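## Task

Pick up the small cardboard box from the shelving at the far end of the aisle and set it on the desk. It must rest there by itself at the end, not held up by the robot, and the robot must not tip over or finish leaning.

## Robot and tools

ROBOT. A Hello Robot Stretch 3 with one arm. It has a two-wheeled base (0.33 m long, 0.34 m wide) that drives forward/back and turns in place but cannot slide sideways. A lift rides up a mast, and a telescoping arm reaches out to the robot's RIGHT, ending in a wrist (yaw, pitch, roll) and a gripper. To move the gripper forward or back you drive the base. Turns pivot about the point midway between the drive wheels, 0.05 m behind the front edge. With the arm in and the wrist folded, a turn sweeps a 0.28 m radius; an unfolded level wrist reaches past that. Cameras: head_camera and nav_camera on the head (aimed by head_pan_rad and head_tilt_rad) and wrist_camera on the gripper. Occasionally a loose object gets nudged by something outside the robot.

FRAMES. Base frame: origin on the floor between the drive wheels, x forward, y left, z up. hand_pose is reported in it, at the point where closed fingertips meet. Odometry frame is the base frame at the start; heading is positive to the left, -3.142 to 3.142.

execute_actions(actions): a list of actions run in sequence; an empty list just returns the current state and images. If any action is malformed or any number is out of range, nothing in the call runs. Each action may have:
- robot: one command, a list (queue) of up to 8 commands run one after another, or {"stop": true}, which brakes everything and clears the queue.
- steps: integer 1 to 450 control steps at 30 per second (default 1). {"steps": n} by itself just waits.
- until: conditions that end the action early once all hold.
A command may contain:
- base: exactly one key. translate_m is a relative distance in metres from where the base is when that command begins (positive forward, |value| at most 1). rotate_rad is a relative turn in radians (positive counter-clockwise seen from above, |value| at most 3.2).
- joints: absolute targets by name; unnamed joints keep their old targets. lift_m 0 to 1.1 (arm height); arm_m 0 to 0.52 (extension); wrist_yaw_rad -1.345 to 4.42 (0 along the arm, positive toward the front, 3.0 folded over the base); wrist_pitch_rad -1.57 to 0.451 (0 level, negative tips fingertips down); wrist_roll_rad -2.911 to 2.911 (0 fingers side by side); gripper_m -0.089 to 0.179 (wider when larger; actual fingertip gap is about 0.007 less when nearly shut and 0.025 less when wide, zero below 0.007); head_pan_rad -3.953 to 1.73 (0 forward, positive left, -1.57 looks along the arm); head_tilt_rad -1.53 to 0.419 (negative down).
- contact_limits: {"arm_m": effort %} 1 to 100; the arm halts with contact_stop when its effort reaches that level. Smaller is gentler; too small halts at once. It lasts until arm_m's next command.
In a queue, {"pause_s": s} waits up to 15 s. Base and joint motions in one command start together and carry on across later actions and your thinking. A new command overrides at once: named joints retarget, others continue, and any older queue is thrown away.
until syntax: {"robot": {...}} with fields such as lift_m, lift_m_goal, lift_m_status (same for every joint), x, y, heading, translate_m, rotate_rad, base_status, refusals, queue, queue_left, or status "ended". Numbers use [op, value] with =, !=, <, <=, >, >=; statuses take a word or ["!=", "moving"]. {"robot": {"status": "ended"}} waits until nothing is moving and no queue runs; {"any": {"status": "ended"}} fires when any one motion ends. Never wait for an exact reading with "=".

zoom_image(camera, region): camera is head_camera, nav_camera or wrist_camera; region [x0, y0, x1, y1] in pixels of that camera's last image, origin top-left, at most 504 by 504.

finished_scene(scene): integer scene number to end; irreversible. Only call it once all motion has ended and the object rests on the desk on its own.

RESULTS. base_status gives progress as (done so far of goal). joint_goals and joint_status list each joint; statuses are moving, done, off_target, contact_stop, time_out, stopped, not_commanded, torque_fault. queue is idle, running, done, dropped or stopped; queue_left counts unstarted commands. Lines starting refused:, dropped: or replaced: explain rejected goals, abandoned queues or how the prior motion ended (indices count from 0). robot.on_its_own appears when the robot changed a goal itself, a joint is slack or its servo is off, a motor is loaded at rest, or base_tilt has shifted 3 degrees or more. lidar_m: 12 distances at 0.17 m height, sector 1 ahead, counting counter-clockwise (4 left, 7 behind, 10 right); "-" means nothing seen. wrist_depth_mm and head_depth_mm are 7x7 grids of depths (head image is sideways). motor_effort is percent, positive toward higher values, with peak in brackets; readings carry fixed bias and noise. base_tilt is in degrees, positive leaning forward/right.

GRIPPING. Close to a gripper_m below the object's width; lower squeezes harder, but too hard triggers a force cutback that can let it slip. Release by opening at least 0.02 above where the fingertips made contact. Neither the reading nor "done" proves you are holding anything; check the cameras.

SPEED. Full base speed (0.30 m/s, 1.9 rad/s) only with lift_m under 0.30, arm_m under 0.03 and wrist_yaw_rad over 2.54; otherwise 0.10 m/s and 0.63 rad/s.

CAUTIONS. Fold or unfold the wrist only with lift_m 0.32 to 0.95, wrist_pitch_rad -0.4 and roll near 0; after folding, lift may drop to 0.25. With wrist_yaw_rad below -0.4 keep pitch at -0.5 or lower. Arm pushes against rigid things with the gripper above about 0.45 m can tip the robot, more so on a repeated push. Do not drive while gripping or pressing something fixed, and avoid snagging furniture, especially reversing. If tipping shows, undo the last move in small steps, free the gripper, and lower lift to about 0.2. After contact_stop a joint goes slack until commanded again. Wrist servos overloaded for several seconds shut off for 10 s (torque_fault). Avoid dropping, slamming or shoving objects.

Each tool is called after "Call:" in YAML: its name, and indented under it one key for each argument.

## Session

Call:
execute_actions:
  actions:
    - {"robot":{"joints":{"head_tilt_rad":-0.5,"lift_m":0.28}},"steps":450,"until":{"robot":{"status":"ended"}}}

Scene clock: 3.43 s.
robot.base_odometry: x=+0.000 y=+0.000 heading=+0.000 (m, m, rad; robot's odometry frame)
robot.turned_by_wheels: +0.000 (rad since the last result)
robot.turned_by_imu: +0.000 (rad since the last result)
robot.base_tilt: forward=+1.0 right=-0.9 (deg)
robot.lidar_m: 1.01 1.54 1.41 1.32 1.34 1.76 1.39 1.64 1.83 2.43 2.36 1.58
robot.head_depth_mm: 1288 1408 1170 827 1912 1612 1338 / 1279 1388 1151 821 1857 1621 1325 / 1278 1392 1145 819 1872 1602 1331 / 1262 1373 1137 815 1845 1610 1321 / 1266 1379 1126 811 1805 1497 1321 / 1251 1377 1442 800 1827 1584 1321 / 1262 1375 1509 1667 1830 1598 1318
robot.base_status: not_commanded
robot.joint_positions: lift_m=+0.280 arm_m=-0.001 wrist_yaw_rad=+2.873 wrist_pitch_rad=-0.379 wrist_roll_rad=-0.011 gripper_m=+0.037 head_pan_rad=-0.003 head_tilt_rad=-0.493
robot.joint_goals: lift_m=+0.280 arm_m=-0.001 wrist_yaw_rad=+2.873 wrist_pitch_rad=-0.379 wrist_roll_rad=-0.011 gripper_m=+0.037 head_pan_rad=-0.003 head_tilt_rad=-0.500
robot.joint_status: lift_m=done arm_m=not_commanded wrist_yaw_rad=not_commanded wrist_pitch_rad=not_commanded wrist_roll_rad=not_commanded gripper_m=not_commanded head_pan_rad=not_commanded head_tilt_rad=done
robot.measured_speeds: translate_m=+0.000 rotate_rad=+0.000 lift_m=+0.000 arm_m=+0.000 wrist_yaw_rad=+0.000 wrist_pitch_rad=+0.000 wrist_roll_rad=+0.000 head_pan_rad=+0.000 head_tilt_rad=+0.000
robot: refusals=0 queue=done queue_left=0
robot.motor_effort: left_wheel=+0(0) right_wheel=+1(1) lift_m=+23(23) arm_m=+0(0) wrist_yaw_rad=+0(0) wrist_pitch_rad=+7(7) wrist_roll_rad=+0(1) gripper_m=+0(0) head_pan_rad=+0(0) head_tilt_rad=-5(45) (%)
robot.hand_pose: x=+0.0396 y=+0.0769 z=+0.3017 quat_wxyz=(+0.225, +0.702, +0.040, +0.674) (m; robot's base frame)
robot.wrist_depth_mm: - - - - - - - / - - - - - - - / - - - - - - - / 774 - 804 816 815 837 839 / 620 - 635 644 650 650 654 / 511 510 544 531 541 537 544 / 449 - - 451 437 456 455
pictures: head_camera (sideways: a quarter turn clockwise sets it upright), nav_camera (sideways: a quarter turn counterclockwise sets it upright), wrist_camera
Images, in order (width x height): head_camera 896x504, nav_camera 672x504, wrist_camera 644x364.

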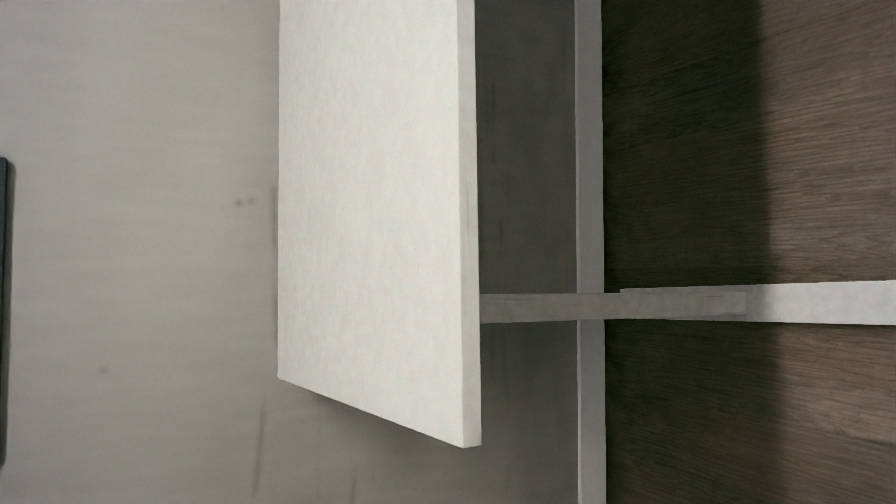

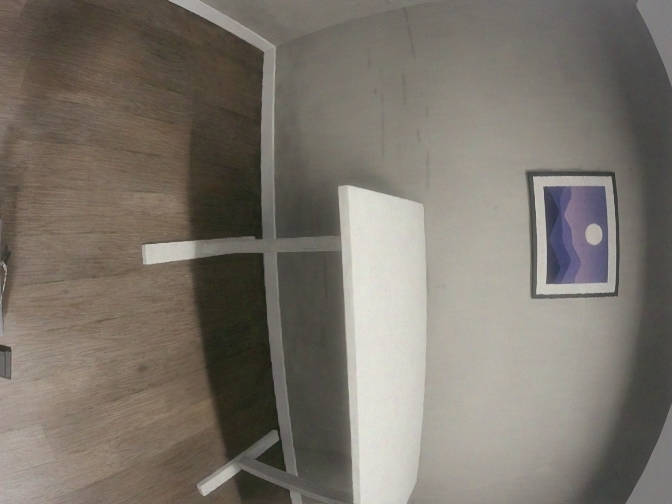

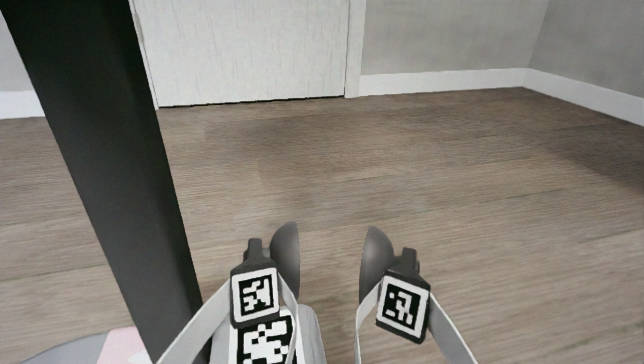

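Call:
execute_actions:
  actions:
    - {"robot":{"base":{"rotate_rad":-2.8}},"steps":450,"until":{"robot":{"status":"ended"}}}

Scene clock: 8.07 s.
robot.base_odometry: x=+0.000 y=+0.000 heading=-2.800 (m, m, rad; robot's odometry frame)
robot.turned_by_wheels: -2.800 (rad since the last result)
robot.turned_by_imu: -2.754 (rad since the last result)
robot.base_tilt: forward=+1.0 right=-0.8 (deg)
robot.lidar_m: 1.40 1.64 2.44 2.44 1.73 1.01 1.01 1.53 1.32 1.32 1.57 1.40
robot.head_depth_mm: 1127 1219 1319 1442 1584 1616 1334 / 1162 1260 1358 1501 1658 1616 1326 / 2908 3149 3419 2627 1824 1614 1323 / 2375 2878 2985 2733 2033 1610 1326 / 2031 2023 2490 2357 2045 1584 1328 / 1691 1748 2003 1856 1937 1589 1313 / 1362 1512 1680 1879 2012 1578 1310
robot.base_status: done (rotate_rad -2.7999 of -2.8000)
robot.joint_positions: lift_m=+0.280 arm_m=-0.001 wrist_yaw_rad=+2.873 wrist_pitch_rad=-0.379 wrist_roll_rad=-0.011 gripper_m=+0.037 head_pan_rad=-0.003 head_tilt_rad=-0.494
robot.joint_goals: lift_m=+0.280 arm_m=-0.001 wrist_yaw_rad=+2.873 wrist_pitch_rad=-0.379 wrist_roll_rad=-0.011 gripper_m=+0.037 head_pan_rad=-0.003 head_tilt_rad=-0.500
robot.joint_status: lift_m=done arm_m=not_commanded wrist_yaw_rad=not_commanded wrist_pitch_rad=not_commanded wrist_roll_rad=not_commanded gripper_m=not_commanded head_pan_rad=not_commanded head_tilt_rad=done
robot.measured_speeds: translate_m=+0.000 rotate_rad=+0.000 lift_m=+0.000 arm_m=+0.000 wrist_yaw_rad=+0.000 wrist_pitch_rad=+0.000 wrist_roll_rad=+0.000 head_pan_rad=+0.000 head_tilt_rad=+0.000
robot: refusals=0 queue=done queue_left=0
robot.motor_effort: left_wheel=+3(16) right_wheel=+0(4) lift_m=+24(23) arm_m=+0(0) wrist_yaw_rad=+0(0) wrist_pitch_rad=+7(7) wrist_roll_rad=+0(1) gripper_m=+0(0) head_pan_rad=+0(0) head_tilt_rad=-4(4) (%)
robot.hand_pose: x=+0.0396 y=+0.0769 z=+0.3017 quat_wxyz=(+0.225, +0.702, +0.040, +0.674) (m; robot's base frame)
robot.wrist_depth_mm: - - - - - - - / - - - - - - - / - - - - - - - / 784 - 806 803 819 844 836 / 617 - 633 636 651 648 658 / 516 508 540 529 539 527 538 / 453 - - 451 440 456 461
pictures: head_camera (sideways: a quarter turn clockwise sets it upright), nav_camera (sideways: a quarter turn counterclockwise sets it upright), wrist_camera
Images, in order (width x height): head_camera 896x504, nav_camera 672x504, wrist_camera 644x364.

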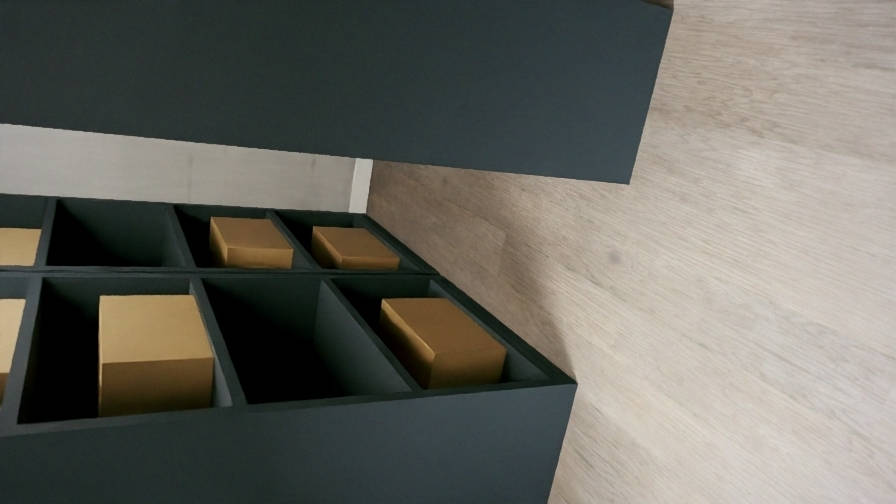

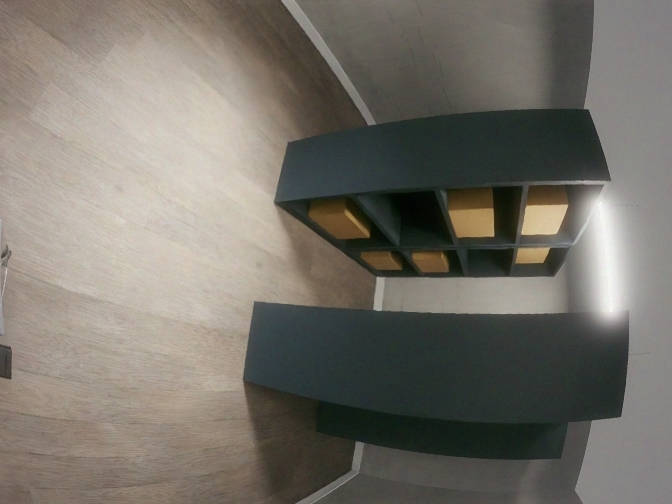

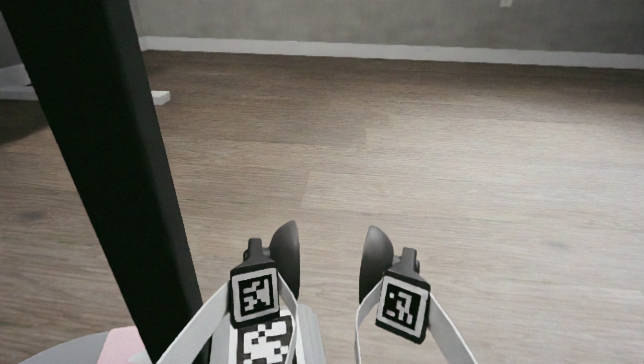

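Call:
execute_actions:
  actions:
    - {"robot":[{"base":{"rotate_rad":0.28}},{"base":{"translate_m":1.0}},{"base":{"rotate_rad":-0.67}}],"steps":450,"until":{"robot":{"status":"ended"}}}

Scene clock: 18.33 s.
robot.base_odometry: x=-0.813 y=-0.582 heading=+3.093 (m, m, rad; robot's odometry frame)
robot.turned_by_wheels: -0.390 (rad since the last result)
robot.turned_by_imu: -0.378 (rad since the last result)
robot.base_tilt: forward=+1.0 right=-0.8 (deg)
robot.lidar_m: 0.93 0.64 0.72 1.90 1.93 2.47 2.00 1.94 1.99 1.87 0.87 0.63
robot.head_depth_mm: 1211 1322 1021 961 1001 782 869 / 1213 1321 1232 1164 1107 1232 1245 / 2083 2258 2474 2488 1780 1562 1327 / 2085 2263 2486 2644 2022 1595 1320 / 2070 2258 2496 2612 2025 1597 1316 / 2029 2180 2201 2184 1866 1597 1317 / 1228 1308 1431 1516 1313 1293 1237
robot.base_status: done (rotate_rad -0.6699 of -0.6700)
robot.joint_positions: lift_m=+0.280 arm_m=-0.001 wrist_yaw_rad=+2.873 wrist_pitch_rad=-0.379 wrist_roll_rad=-0.011 gripper_m=+0.037 head_pan_rad=-0.003 head_tilt_rad=-0.495
robot.joint_goals: lift_m=+0.280 arm_m=-0.001 wrist_yaw_rad=+2.873 wrist_pitch_rad=-0.379 wrist_roll_rad=-0.011 gripper_m=+0.037 head_pan_rad=-0.003 head_tilt_rad=-0.500
robot.joint_status: lift_m=done arm_m=not_commanded wrist_yaw_rad=not_commanded wrist_pitch_rad=not_commanded wrist_roll_rad=not_commanded gripper_m=not_commanded head_pan_rad=not_commanded head_tilt_rad=done
robot.measured_speeds: translate_m=+0.000 rotate_rad=+0.000 lift_m=+0.000 arm_m=+0.000 wrist_yaw_rad=+0.000 wrist_pitch_rad=+0.000 wrist_roll_rad=+0.000 head_pan_rad=+0.000 head_tilt_rad=+0.000
robot: refusals=0 queue=done queue_left=0
robot.motor_effort: left_wheel=+3(14) right_wheel=-1(7) lift_m=+24(23) arm_m=-1(1) wrist_yaw_rad=+1(1) wrist_pitch_rad=+7(6) wrist_roll_rad=+0(0) gripper_m=+0(0) head_pan_rad=+0(0) head_tilt_rad=-4(4) (%)
robot.hand_pose: x=+0.0396 y=+0.0769 z=+0.3017 quat_wxyz=(+0.225, +0.702, +0.040, +0.674) (m; robot's base frame)
robot.wrist_depth_mm: - - - - - 637 484 / - - - - - 638 525 / - - - - 977 672 676 / 774 - 812 807 805 679 684 / 618 - 627 642 646 638 655 / 513 517 539 534 539 538 537 / 451 - - 453 436 458 459
pictures: head_camera (sideways: a quarter turn clockwise sets it upright), nav_camera (sideways: a quarter turn counterclockwise sets it upright), wrist_camera
Images, in order (width x height): head_camera 896x504, nav_camera 672x504, wrist_camera 644x364.

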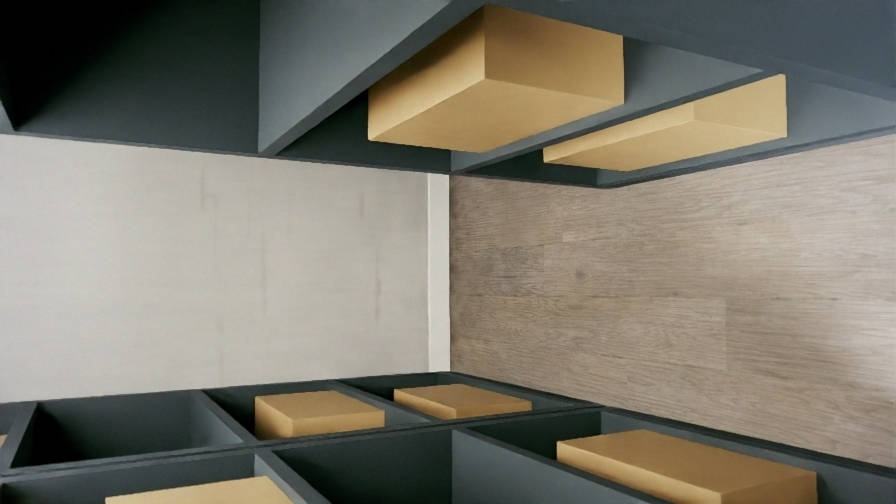

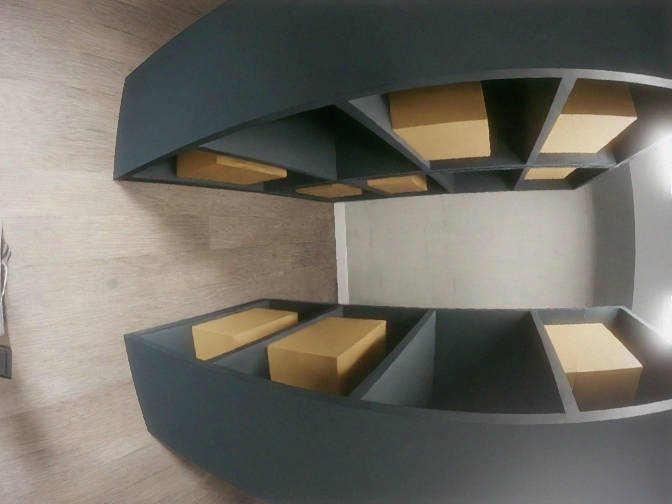

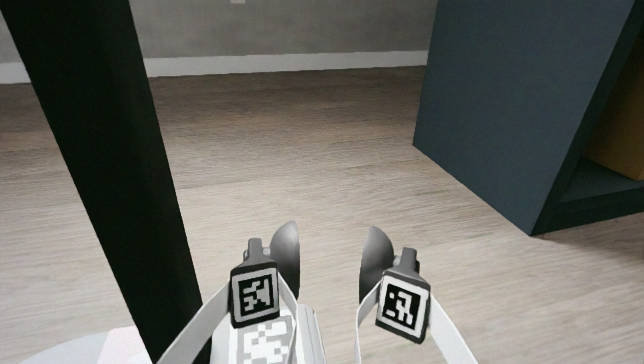

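Call:
execute_actions:
  actions:
    - {"robot":[{"base":{"rotate_rad":0.03},"joints":{"head_pan_rad":-1.57,"head_tilt_rad":-0.7}},{"base":{"translate_m":1.0}},{"base":{"translate_m":0.9}},{"joints":{"lift_m":0.6}},{"joints":{"wrist_yaw_rad":0,"gripper_m":0.17}}],"steps":450,"until":{"robot":{"status":"ended"}}}
    - {"steps":300,"until":{"robot":{"status":"ended"}}}

Scene clock: 33.83 s.
robot.base_odometry: x=-2.713 y=-0.546 heading=+3.123 (m, m, rad; robot's odometry frame)
robot.turned_by_wheels: +0.029 (rad since the last result)
robot.turned_by_imu: -1.492 (rad since the last result)
robot.base_tilt: forward=+1.0 right=-0.7 (deg)
robot.lidar_m: 0.31 0.54 0.72 0.87 0.86 0.62 0.57 0.65 0.81 0.29 0.25 0.16
robot.head_depth_mm: 3389 3613 2664 2040 1657 1390 1192 / 3460 3709 2686 2040 1639 1391 1190 / 3486 3751 2662 2037 1642 1377 1197 / 3453 3584 2523 1975 1605 1362 1192 / 808 849 599 476 408 605 646 / 814 845 598 461 374 315 - / 814 849 594 458 379 - -
robot.base_status: off_target (translate_m +0.8999 of +0.9000)
robot.joint_positions: lift_m=+0.346 arm_m=-0.001 wrist_yaw_rad=+2.874 wrist_pitch_rad=-0.379 wrist_roll_rad=-0.011 gripper_m=+0.037 head_pan_rad=-1.569 head_tilt_rad=-0.697
robot.joint_goals: lift_m=+0.346 arm_m=-0.001 wrist_yaw_rad=+2.874 wrist_pitch_rad=-0.379 wrist_roll_rad=-0.011 gripper_m=+0.037 head_pan_rad=-1.570 head_tilt_rad=-0.700
robot.joint_status: lift_m=contact_stop arm_m=not_commanded wrist_yaw_rad=not_commanded wrist_pitch_rad=not_commanded wrist_roll_rad=not_commanded gripper_m=not_commanded head_pan_rad=done head_tilt_rad=done
robot.measured_speeds: translate_m=+0.000 rotate_rad=+0.005 lift_m=-0.011 arm_m=+0.000 wrist_yaw_rad=-0.010 wrist_pitch_rad=+0.000 wrist_roll_rad=+0.000 head_pan_rad=+0.000 head_tilt_rad=+0.000
robot: refusals=0 queue=dropped queue_left=0
robot.on_its_own: lift_m is slack since a contact_stop, until your next command for it (your +0.600 is given up)
robot.motor_effort: left_wheel=+5(89) right_wheel=+22(63) lift_m=+37(53) arm_m=+0(3) wrist_yaw_rad=+0(60) wrist_pitch_rad=+6(9) wrist_roll_rad=+1(1) gripper_m=+0(0) head_pan_rad=+0(42) head_tilt_rad=-2(29) (%)
robot.hand_pose: x=+0.0394 y=+0.0771 z=+0.3672 quat_wxyz=(+0.225, +0.702, +0.041, +0.674) (m; robot's base frame)
robot.wrist_depth_mm: - 754 781 838 872 890 870 / - 811 850 898 912 937 619 / 817 880 914 959 - 670 491 / 844 - 919 942 892 674 502 / 721 - 733 742 740 672 505 / 591 591 619 614 624 615 514 / 512 513 517 521 509 524 500
pictures: head_camera (sideways: a quarter turn clockwise sets it upright), nav_camera (sideways: a quarter turn counterclockwise sets it upright), wrist_camera
dropped: robot: command 3 of its queue: lift_m: contact_stop
Images, in order (width x height): head_camera 896x504, nav_camera 672x504, wrist_camera 644x364.

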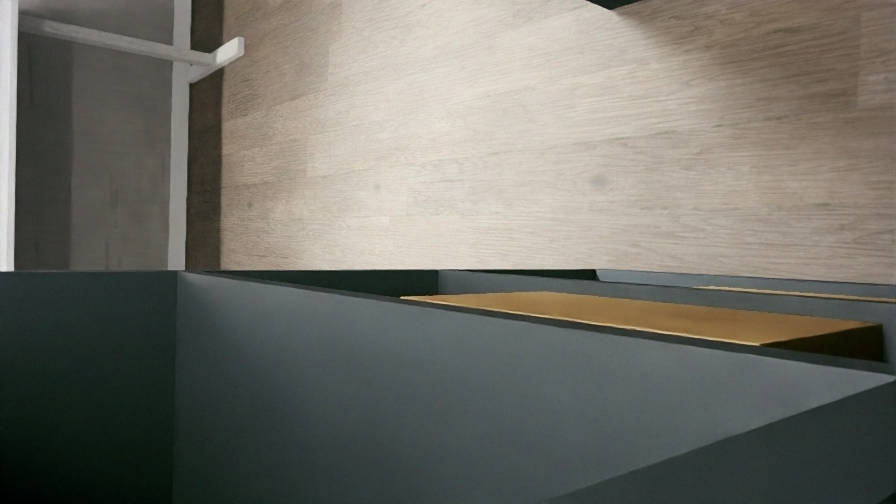

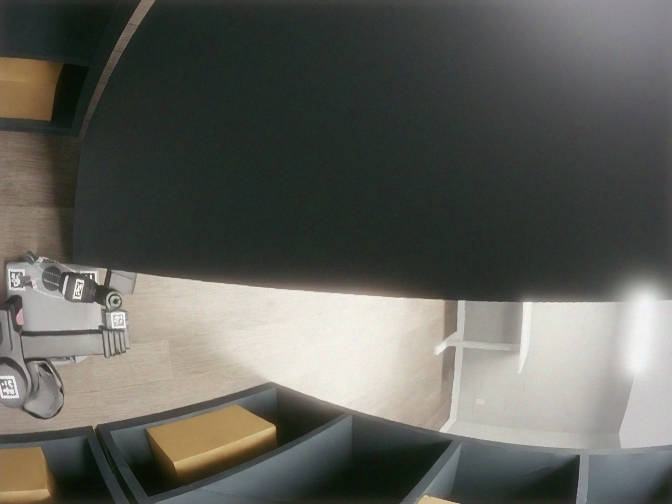

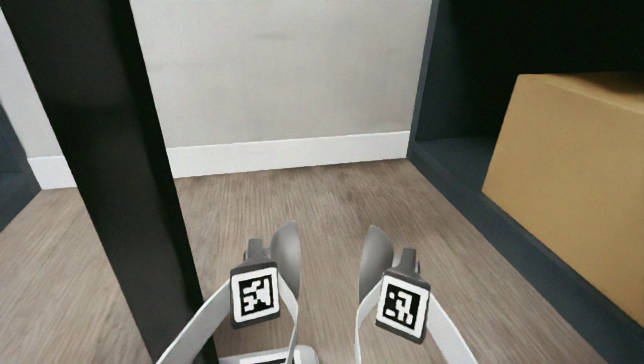

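Call:
execute_actions:
  actions:
    - {"robot":[{"base":{"translate_m":-0.22},"joints":{"lift_m":0.33}},{"base":{"rotate_rad":1.52}}],"steps":450,"until":{"robot":{"status":"ended"}}}

Scene clock: 43.13 s.
robot.base_odometry: x=-2.493 y=-0.550 heading=-1.640 (m, m, rad; robot's odometry frame)
robot.turned_by_wheels: +1.521 (rad since the last result)
robot.turned_by_imu: +1.499 (rad since the last result)
robot.base_tilt: forward=+1.0 right=-0.8 (deg)
robot.lidar_m: 0.86 0.57 0.41 0.35 0.35 0.48 1.03 0.45 0.28 0.28 0.76 0.92
robot.head_depth_mm: - - - 300 368 751 696 / 344 347 351 354 373 438 685 / 589 597 609 619 629 640 655 / 625 697 797 1107 1170 1323 1188 / 997 852 1283 1172 1171 1322 1190 / 992 848 1274 1171 1163 1321 1188 / 992 846 1263 1169 1167 1302 1180
robot.base_status: done (rotate_rad +1.5199 of +1.5200)
robot.joint_positions: lift_m=+0.330 arm_m=-0.001 wrist_yaw_rad=+2.873 wrist_pitch_rad=-0.379 wrist_roll_rad=-0.011 gripper_m=+0.037 head_pan_rad=-1.569 head_tilt_rad=-0.697
robot.joint_goals: lift_m=+0.330 arm_m=-0.001 wrist_yaw_rad=+2.873 wrist_pitch_rad=-0.379 wrist_roll_rad=-0.011 gripper_m=+0.037 head_pan_rad=-1.570 head_tilt_rad=-0.700
robot.joint_status: lift_m=done arm_m=not_commanded wrist_yaw_rad=not_commanded wrist_pitch_rad=not_commanded wrist_roll_rad=not_commanded gripper_m=not_commanded head_pan_rad=done head_tilt_rad=done
robot.measured_speeds: translate_m=+0.000 rotate_rad=+0.000 lift_m=+0.000 arm_m=+0.000 wrist_yaw_rad=+0.000 wrist_pitch_rad=+0.000 wrist_roll_rad=+0.000 head_pan_rad=+0.000 head_tilt_rad=+0.000
robot: refusals=0 queue=done queue_left=0
robot.motor_effort: left_wheel=-3(9) right_wheel=+2(24) lift_m=+24(30) arm_m=+0(1) wrist_yaw_rad=+0(1) wrist_pitch_rad=+7(7) wrist_roll_rad=+1(0) gripper_m=+0(0) head_pan_rad=-1(0) head_tilt_rad=-2(2) (%)
robot.hand_pose: x=+0.0395 y=+0.0770 z=+0.3517 quat_wxyz=(+0.225, +0.702, +0.041, +0.674) (m; robot's base frame)
robot.wrist_depth_mm: - 322 727 787 840 891 700 / - 345 785 668 515 533 661 / 494 371 824 651 491 540 680 / 502 - 673 681 549 613 725 / 504 - 566 574 590 655 698 / 463 480 502 565 610 595 605 / 467 480 500 504 495 505 513
pictures: head_camera (sideways: a quarter turn clockwise sets it upright), nav_camera (sideways: a quarter turn counterclockwise sets it upright), wrist_camera
Images, in order (width x height): head_camera 896x504, nav_camera 672x504, wrist_camera 644x364.

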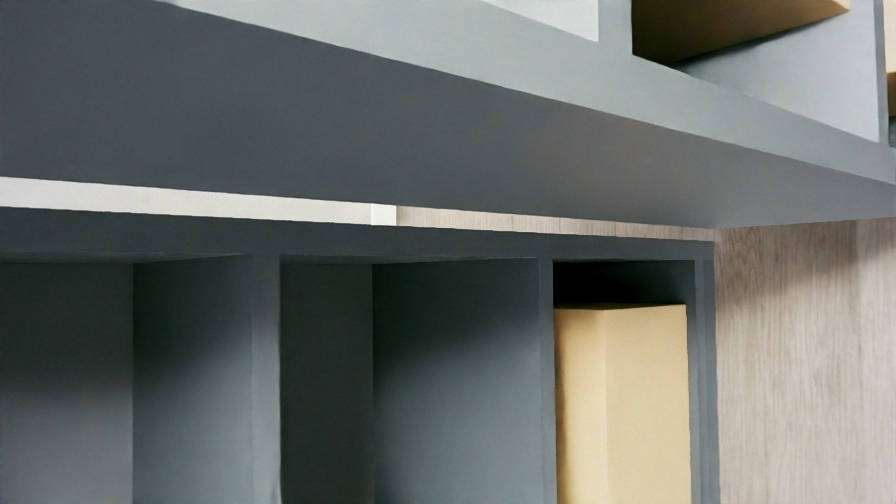

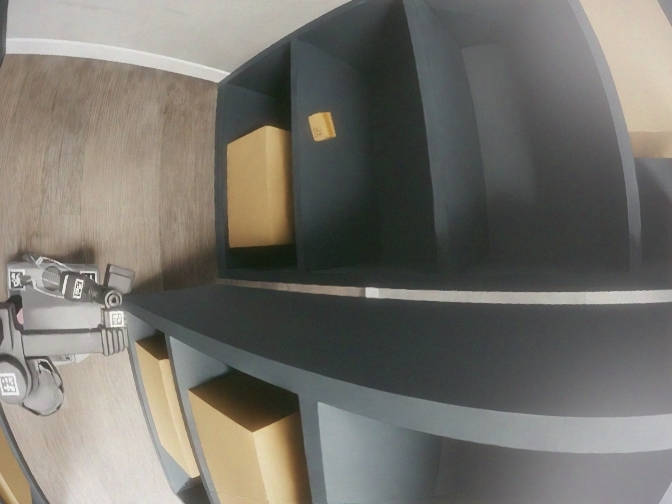

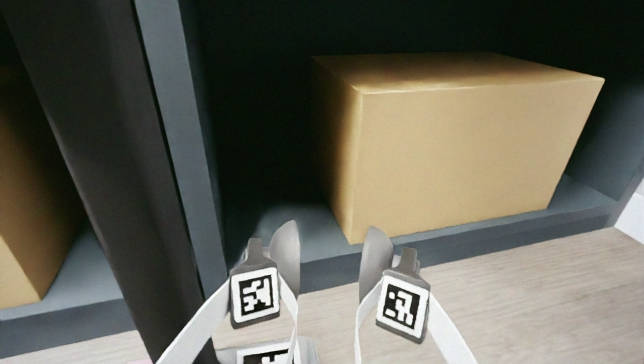

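Box about 0.55 ahead.

Call:
execute_actions:
  actions:
    - {"robot":{"base":{"translate_m":0.5},"joints":{"lift_m":0.52,"wrist_yaw_rad":0,"arm_m":0.2,"gripper_m":0.17,"head_tilt_rad":-0.89}},"steps":90,"until":{"robot":{"status":"ended"}}}
    - {"steps":300,"until":{"robot":{"status":"ended"}}}

Scene clock: 51.73 s.
robot.base_odometry: x=-2.527 y=-1.049 heading=-1.640 (m, m, rad; robot's odometry frame)
robot.turned_by_wheels: +0.000 (rad since the last result)
robot.turned_by_imu: +0.002 (rad since the last result)
robot.base_tilt: forward=+1.0 right=-0.8 (deg)
robot.lidar_m: 0.36 0.37 0.48 0.41 0.42 0.66 1.20 0.63 0.75 0.70 0.57 0.39
robot.head_depth_mm: 722 1191 1159 1167 1368 1272 1128 / 722 1191 1165 1164 1307 1289 - / 723 1185 1163 1164 - 1254 1138 / 719 1174 1158 1022 1358 1262 1140 / 720 1165 1160 1035 1384 1261 1131 / 718 1169 1154 1040 1376 1274 1129 / 716 1000 1059 1027 1197 1175 1094
robot.base_status: done (translate_m +0.5000 of +0.5000)
robot.joint_positions: lift_m=+0.520 arm_m=+0.200 wrist_yaw_rad=+0.002 wrist_pitch_rad=-0.379 wrist_roll_rad=-0.011 gripper_m=+0.170 head_pan_rad=-1.569 head_tilt_rad=-0.879
robot.joint_goals: lift_m=+0.520 arm_m=+0.200 wrist_yaw_rad=+0.000 wrist_pitch_rad=-0.379 wrist_roll_rad=-0.011 gripper_m=+0.170 head_pan_rad=-1.570 head_tilt_rad=-0.890
robot.joint_status: lift_m=done arm_m=done wrist_yaw_rad=done wrist_pitch_rad=not_commanded wrist_roll_rad=not_commanded gripper_m=done head_pan_rad=done head_tilt_rad=done
robot.measured_speeds: translate_m=+0.000 rotate_rad=+0.000 lift_m=+0.000 arm_m=+0.000 wrist_yaw_rad=+0.000 wrist_pitch_rad=+0.000 wrist_roll_rad=+0.000 head_pan_rad=+0.000 head_tilt_rad=+0.000
robot: refusals=0 queue=done queue_left=0
robot.motor_effort: left_wheel=-4(5) right_wheel=+3(6) lift_m=+28(30) arm_m=+2(7) wrist_yaw_rad=-3(3) wrist_pitch_rad=+7(6) wrist_roll_rad=+1(0) gripper_m=+0(83) head_pan_rad=-1(1) head_tilt_rad=-8(30) (%)
robot.hand_pose: x=-0.0210 y=-0.5738 z=+0.5414 quat_wxyz=(+0.699, +0.135, -0.690, -0.132) (m; robot's base frame)
robot.wrist_depth_mm: 451 601 612 612 610 614 538 / 432 488 499 310 530 540 502 / 313 318 314 303 334 339 348 / 261 263 265 269 271 271 273 / 467 677 847 474 481 487 504 / 446 720 725 396 394 403 434 / 473 594 599 404 402 407 466
pictures: head_camera (sideways: a quarter turn clockwise sets it upright), nav_camera (sideways: a quarter turn counterclockwise sets it upright), wrist_camera
Images, in order (width x height): head_camera 896x504, nav_camera 672x504, wrist_camera 644x364.

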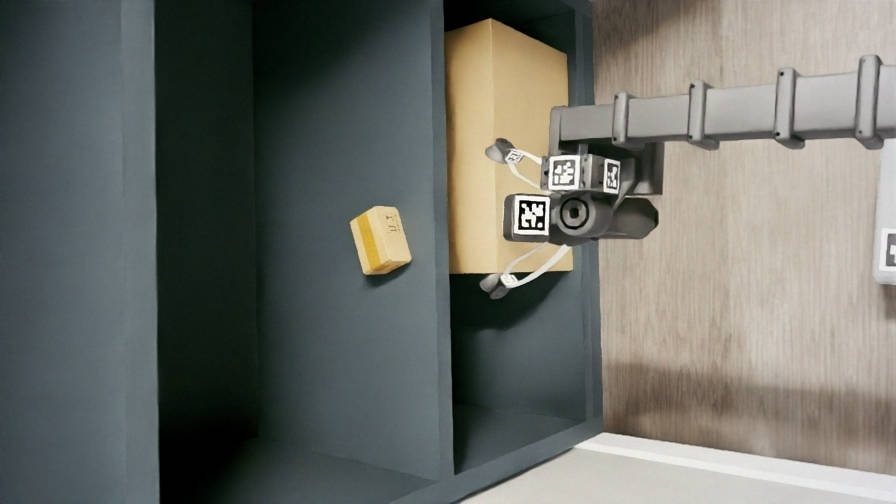

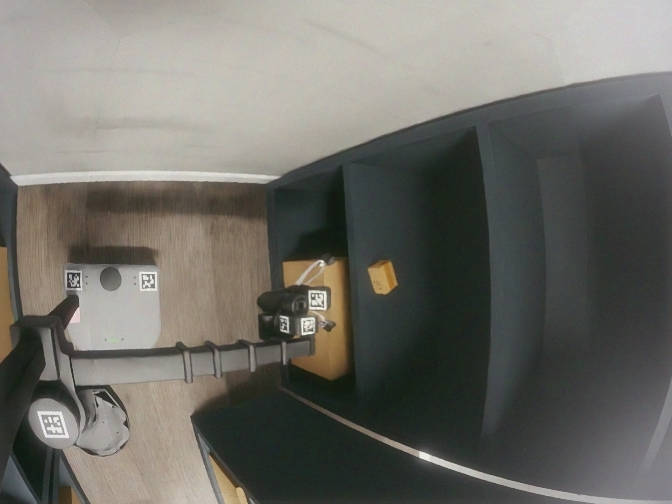

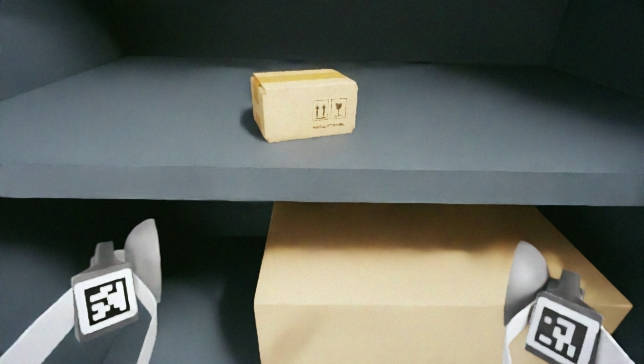

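Call:
execute_actions:
  actions:
    - {"robot":[{"base":{"translate_m":0.03},"joints":{"lift_m":0.55}},{"joints":{"arm_m":0.375}}],"steps":300,"until":{"robot":{"status":"ended"}}}

Scene clock: 57.87 s.
robot.base_odometry: x=-2.529 y=-1.079 heading=-1.640 (m, m, rad; robot's odometry frame)
robot.turned_by_wheels: +0.000 (rad since the last result)
robot.turned_by_imu: +0.000 (rad since the last result)
robot.base_tilt: forward=+1.0 right=-0.8 (deg)
robot.lidar_m: 0.33 0.34 0.44 0.41 0.42 0.68 1.22 0.66 0.74 0.70 0.52 0.36
robot.head_depth_mm: 723 1200 1160 1168 1368 1265 1139 / 722 1181 1159 1047 1330 - - / 721 1178 1152 - 1364 1266 1140 / 719 1177 1153 1160 1355 1272 1144 / 717 1172 1152 1039 1390 1269 1130 / 717 1169 1154 1045 1358 1264 1131 / 716 902 958 990 1098 1091 1049
robot.base_status: done (translate_m +0.0300 of +0.0300)
robot.joint_positions: lift_m=+0.550 arm_m=+0.375 wrist_yaw_rad=+0.001 wrist_pitch_rad=-0.379 wrist_roll_rad=-0.011 gripper_m=+0.170 head_pan_rad=-1.569 head_tilt_rad=-0.879
robot.joint_goals: lift_m=+0.550 arm_m=+0.375 wrist_yaw_rad=+0.000 wrist_pitch_rad=-0.379 wrist_roll_rad=-0.011 gripper_m=+0.170 head_pan_rad=-1.570 head_tilt_rad=-0.890
robot.joint_status: lift_m=done arm_m=done wrist_yaw_rad=done wrist_pitch_rad=not_commanded wrist_roll_rad=not_commanded gripper_m=done head_pan_rad=done head_tilt_rad=done
robot.measured_speeds: translate_m=+0.000 rotate_rad=+0.000 lift_m=+0.000 arm_m=+0.000 wrist_yaw_rad=+0.000 wrist_pitch_rad=+0.000 wrist_roll_rad=+0.000 head_pan_rad=+0.000 head_tilt_rad=+0.000
robot: refusals=0 queue=done queue_left=0
robot.motor_effort: left_wheel=-3(5) right_wheel=+2(5) lift_m=+29(29) arm_m=+4(9) wrist_yaw_rad=-1(3) wrist_pitch_rad=+7(7) wrist_roll_rad=+0(0) gripper_m=+0(0) head_pan_rad=+0(0) head_tilt_rad=-8(8) (%)
robot.hand_pose: x=-0.0212 y=-0.7488 z=+0.5714 quat_wxyz=(+0.698, +0.135, -0.690, -0.132) (m; robot's base frame)
robot.wrist_depth_mm: 430 453 456 457 454 455 462 / 435 487 491 494 492 498 499 / 384 389 396 406 412 423 430 / 287 289 293 295 300 305 309 / 228 240 175 158 219 240 241 / 195 191 179 157 184 196 199 / 157 160 160 164 166 167 174
pictures: head_camera (sideways: a quarter turn clockwise sets it upright), nav_camera (sideways: a quarter turn counterclockwise sets it upright), wrist_camera
Images, in order (width x height): head_camera 896x504, nav_camera 672x504, wrist_camera 644x364.

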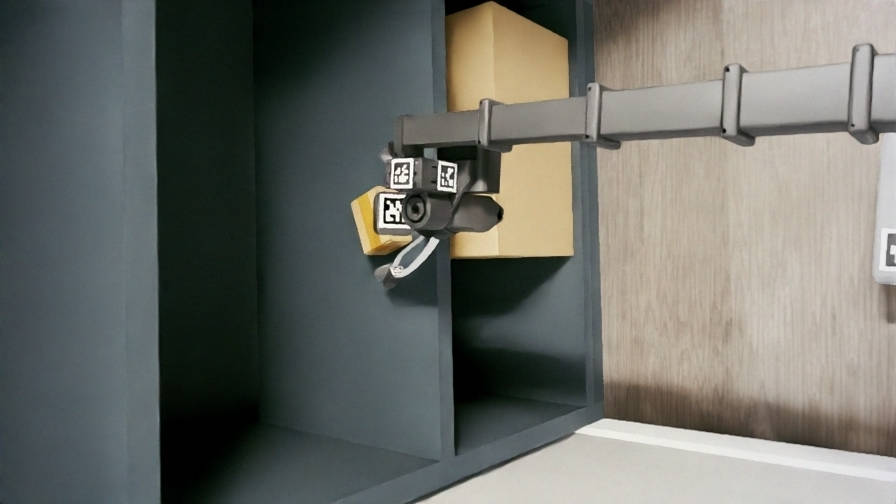

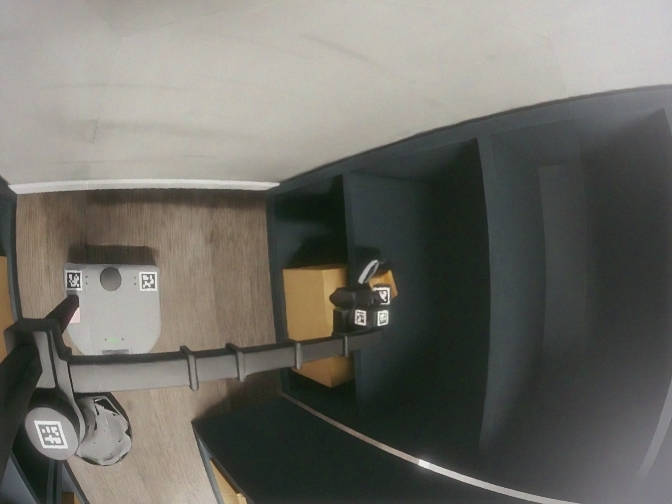

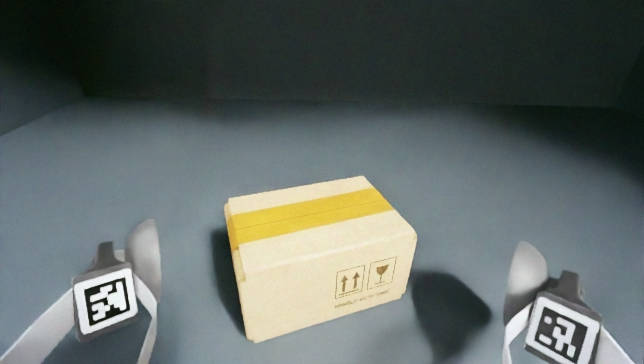

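Call:
execute_actions:
  actions:
    - {"robot":[{"joints":{"arm_m":0.39,"lift_m":0.532}},{"joints":{"gripper_m":0.04}},{"joints":{"lift_m":0.57}},{"joints":{"arm_m":0.25}}],"steps":300,"until":{"robot":{"status":"ended"}}}

Scene clock: 66.33 s.
robot.base_odometry: x=-2.529 y=-1.079 heading=-1.640 (m, m, rad; robot's odometry frame)
robot.turned_by_wheels: +0.000 (rad since the last result)
robot.turned_by_imu: +0.000 (rad since the last result)
robot.base_tilt: forward=+1.0 right=-0.8 (deg)
robot.lidar_m: 0.33 0.34 0.44 0.41 0.42 0.68 1.22 0.66 0.74 0.70 0.52 0.36
robot.head_depth_mm: 722 1189 1161 1167 1361 1271 1131 / 720 1183 1155 1048 1355 - - / 721 1180 1161 1018 1388 1271 1137 / 717 1174 1157 1041 1386 1272 1136 / 717 1174 1159 1047 1383 1261 1133 / 717 1162 1153 1041 1358 1265 1121 / 717 903 959 996 1100 1084 1050
robot.base_status: done (translate_m +0.0300 of +0.0300)
robot.joint_positions: lift_m=+0.570 arm_m=+0.250 wrist_yaw_rad=+0.001 wrist_pitch_rad=-0.386 wrist_roll_rad=-0.011 gripper_m=+0.050 head_pan_rad=-1.569 head_tilt_rad=-0.879
robot.joint_goals: lift_m=+0.570 arm_m=+0.250 wrist_yaw_rad=+0.000 wrist_pitch_rad=-0.386 wrist_roll_rad=-0.011 gripper_m=+0.049 head_pan_rad=-1.570 head_tilt_rad=-0.890
robot.joint_status: lift_m=done arm_m=done wrist_yaw_rad=done wrist_pitch_rad=not_commanded wrist_roll_rad=not_commanded gripper_m=done head_pan_rad=done head_tilt_rad=done
robot.measured_speeds: translate_m=+0.000 rotate_rad=+0.000 lift_m=+0.000 arm_m=+0.000 wrist_yaw_rad=+0.000 wrist_pitch_rad=+0.000 wrist_roll_rad=+0.000 head_pan_rad=+0.000 head_tilt_rad=+0.000
robot: refusals=0 queue=done queue_left=0
robot.on_its_own: gripper_m is held at +0.049, not at your +0.040, by its stall guard, which is not easing now
robot.motor_effort: left_wheel=-2(3) right_wheel=+2(2) lift_m=+29(30) arm_m=-2(9) wrist_yaw_rad=-1(1) wrist_pitch_rad=+10(10) wrist_roll_rad=+0(1) gripper_m=-19(94) head_pan_rad=-1(1) head_tilt_rad=-7(8) (%)
robot.hand_pose: x=-0.0213 y=-0.6236 z=+0.5897 quat_wxyz=(+0.698, +0.137, -0.690, -0.135) (m; robot's base frame)
robot.wrist_depth_mm: 427 553 561 569 568 567 551 / 424 587 602 603 606 608 562 / 399 430 436 449 459 463 471 / 318 321 325 170 333 338 343 / 254 257 136 131 140 267 269 / 251 250 121 132 150 254 256 / 433 629 638 366 384 384 395
pictures: head_camera (sideways: a quarter turn clockwise sets it upright), nav_camera (sideways: a quarter turn counterclockwise sets it upright), wrist_camera
Images, in order (width x height): head_camera 896x504, nav_camera 672x504, wrist_camera 644x364.

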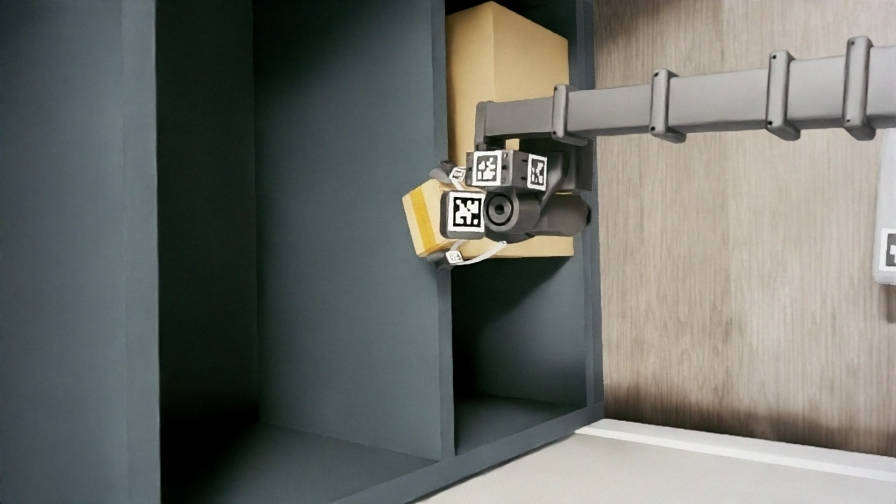

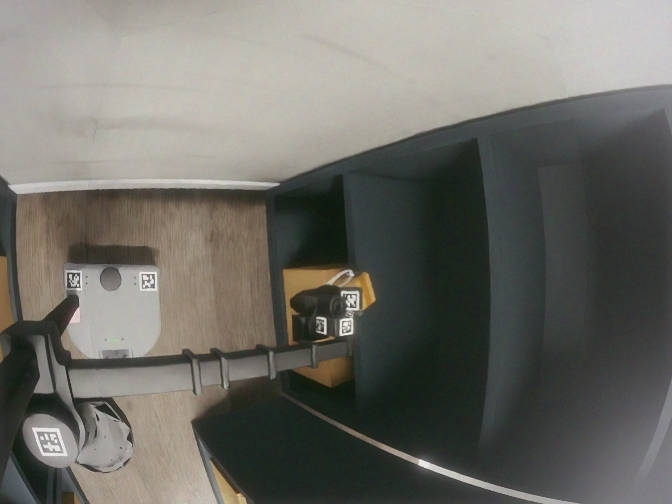

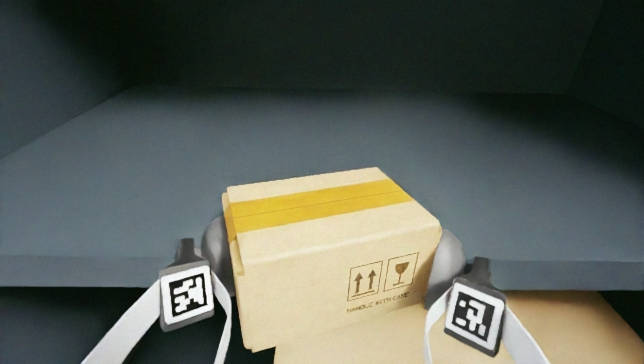

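Call:
execute_actions:
  actions:
    - {"robot":[{"joints":{"arm_m":0,"wrist_yaw_rad":2.6,"head_pan_rad":-3.14,"head_tilt_rad":-0.7}},{"joints":{"lift_m":0.295}},{"base":{"translate_m":-0.7}},{"base":{"rotate_rad":0.08}}],"steps":450,"until":{"robot":{"status":"ended"}}}

Scene clock: 79.80 s.
robot.base_odometry: x=-2.481 y=-0.380 heading=-1.560 (m, m, rad; robot's odometry frame)
robot.turned_by_wheels: +0.080 (rad since the last result)
robot.turned_by_imu: +0.075 (rad since the last result)
robot.base_tilt: forward=+1.0 right=-0.8 (deg)
robot.lidar_m: 1.03 0.50 0.34 0.33 0.38 0.49 3.36 0.43 0.31 0.28 0.29 1.07
robot.head_depth_mm: 3265 3502 2634 1908 1186 1292 1067 / 3345 3513 2599 2001 1633 1350 1194 / 3332 3479 2644 1992 1644 1373 1181 / 3324 3614 2588 2009 1647 1384 1186 / 3339 3534 2628 2022 1625 1370 1184 / 3395 3607 2596 1935 1354 1313 1164 / 3272 781 899 1034 949 954 938
robot.base_status: done (rotate_rad +0.0799 of +0.0800)
robot.joint_positions: lift_m=+0.295 arm_m=+0.000 wrist_yaw_rad=+2.598 wrist_pitch_rad=-0.387 wrist_roll_rad=-0.011 gripper_m=+0.050 head_pan_rad=-3.133 head_tilt_rad=-0.704
robot.joint_goals: lift_m=+0.295 arm_m=+0.000 wrist_yaw_rad=+2.600 wrist_pitch_rad=-0.387 wrist_roll_rad=-0.011 gripper_m=+0.049 head_pan_rad=-3.140 head_tilt_rad=-0.700
robot.joint_status: lift_m=done arm_m=done wrist_yaw_rad=done wrist_pitch_rad=not_commanded wrist_roll_rad=not_commanded gripper_m=done head_pan_rad=done head_tilt_rad=done
robot.measured_speeds: translate_m=+0.000 rotate_rad=+0.000 lift_m=+0.000 arm_m=+0.000 wrist_yaw_rad=+0.000 wrist_pitch_rad=+0.000 wrist_roll_rad=+0.000 head_pan_rad=+0.000 head_tilt_rad=+0.000
robot: refusals=0 queue=done queue_left=0
robot.on_its_own: gripper_m is held at +0.049, not at your +0.040, by its stall guard, which is not easing now
robot.motor_effort: left_wheel=-3(17) right_wheel=+2(5) lift_m=+24(29) arm_m=-3(5) wrist_yaw_rad=+2(4) wrist_pitch_rad=+10(10) wrist_roll_rad=+0(1) gripper_m=-19(19) head_pan_rad=-3(41) head_tilt_rad=+3(26) (%)
robot.hand_pose: x=+0.0967 y=+0.0500 z=+0.3148 quat_wxyz=(+0.318, +0.701, -0.053, +0.636) (m; robot's base frame)
robot.wrist_depth_mm: 604 387 378 805 901 835 741 / 635 687 385 668 519 620 773 / 501 743 419 714 570 704 816 / 448 656 421 170 624 771 817 / 430 526 136 131 140 671 672 / 425 455 120 133 150 542 556 / - - 135 439 462 459 469
pictures: head_camera (sideways: a quarter turn clockwise sets it upright), nav_camera (sideways: a quarter turn counterclockwise sets it upright), wrist_camera
Images, in order (width x height): head_camera 896x504, nav_camera 672x504, wrist_camera 644x364.

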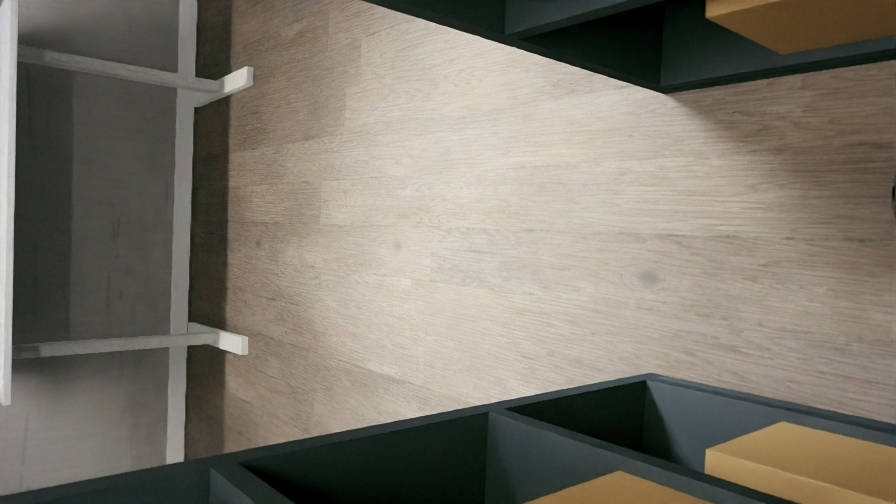

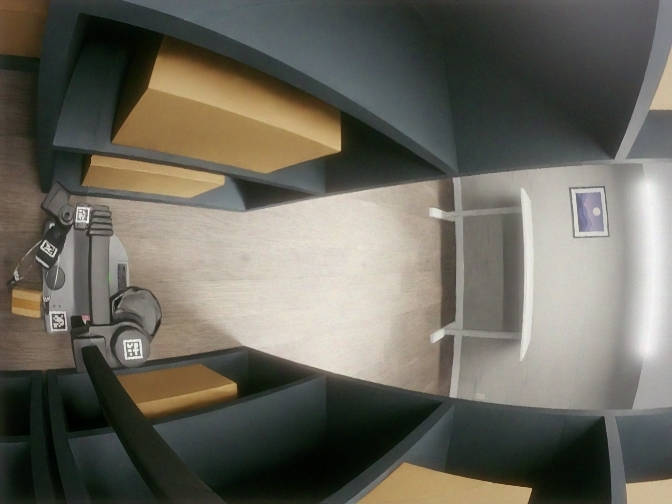

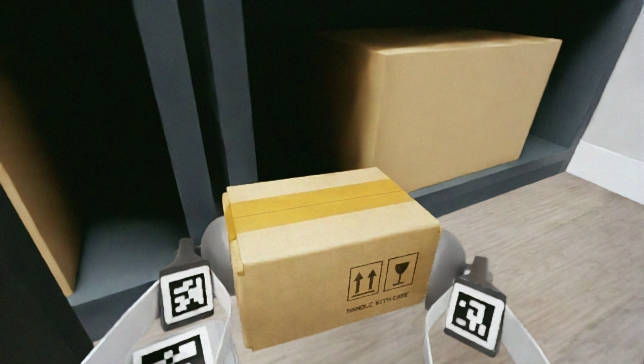

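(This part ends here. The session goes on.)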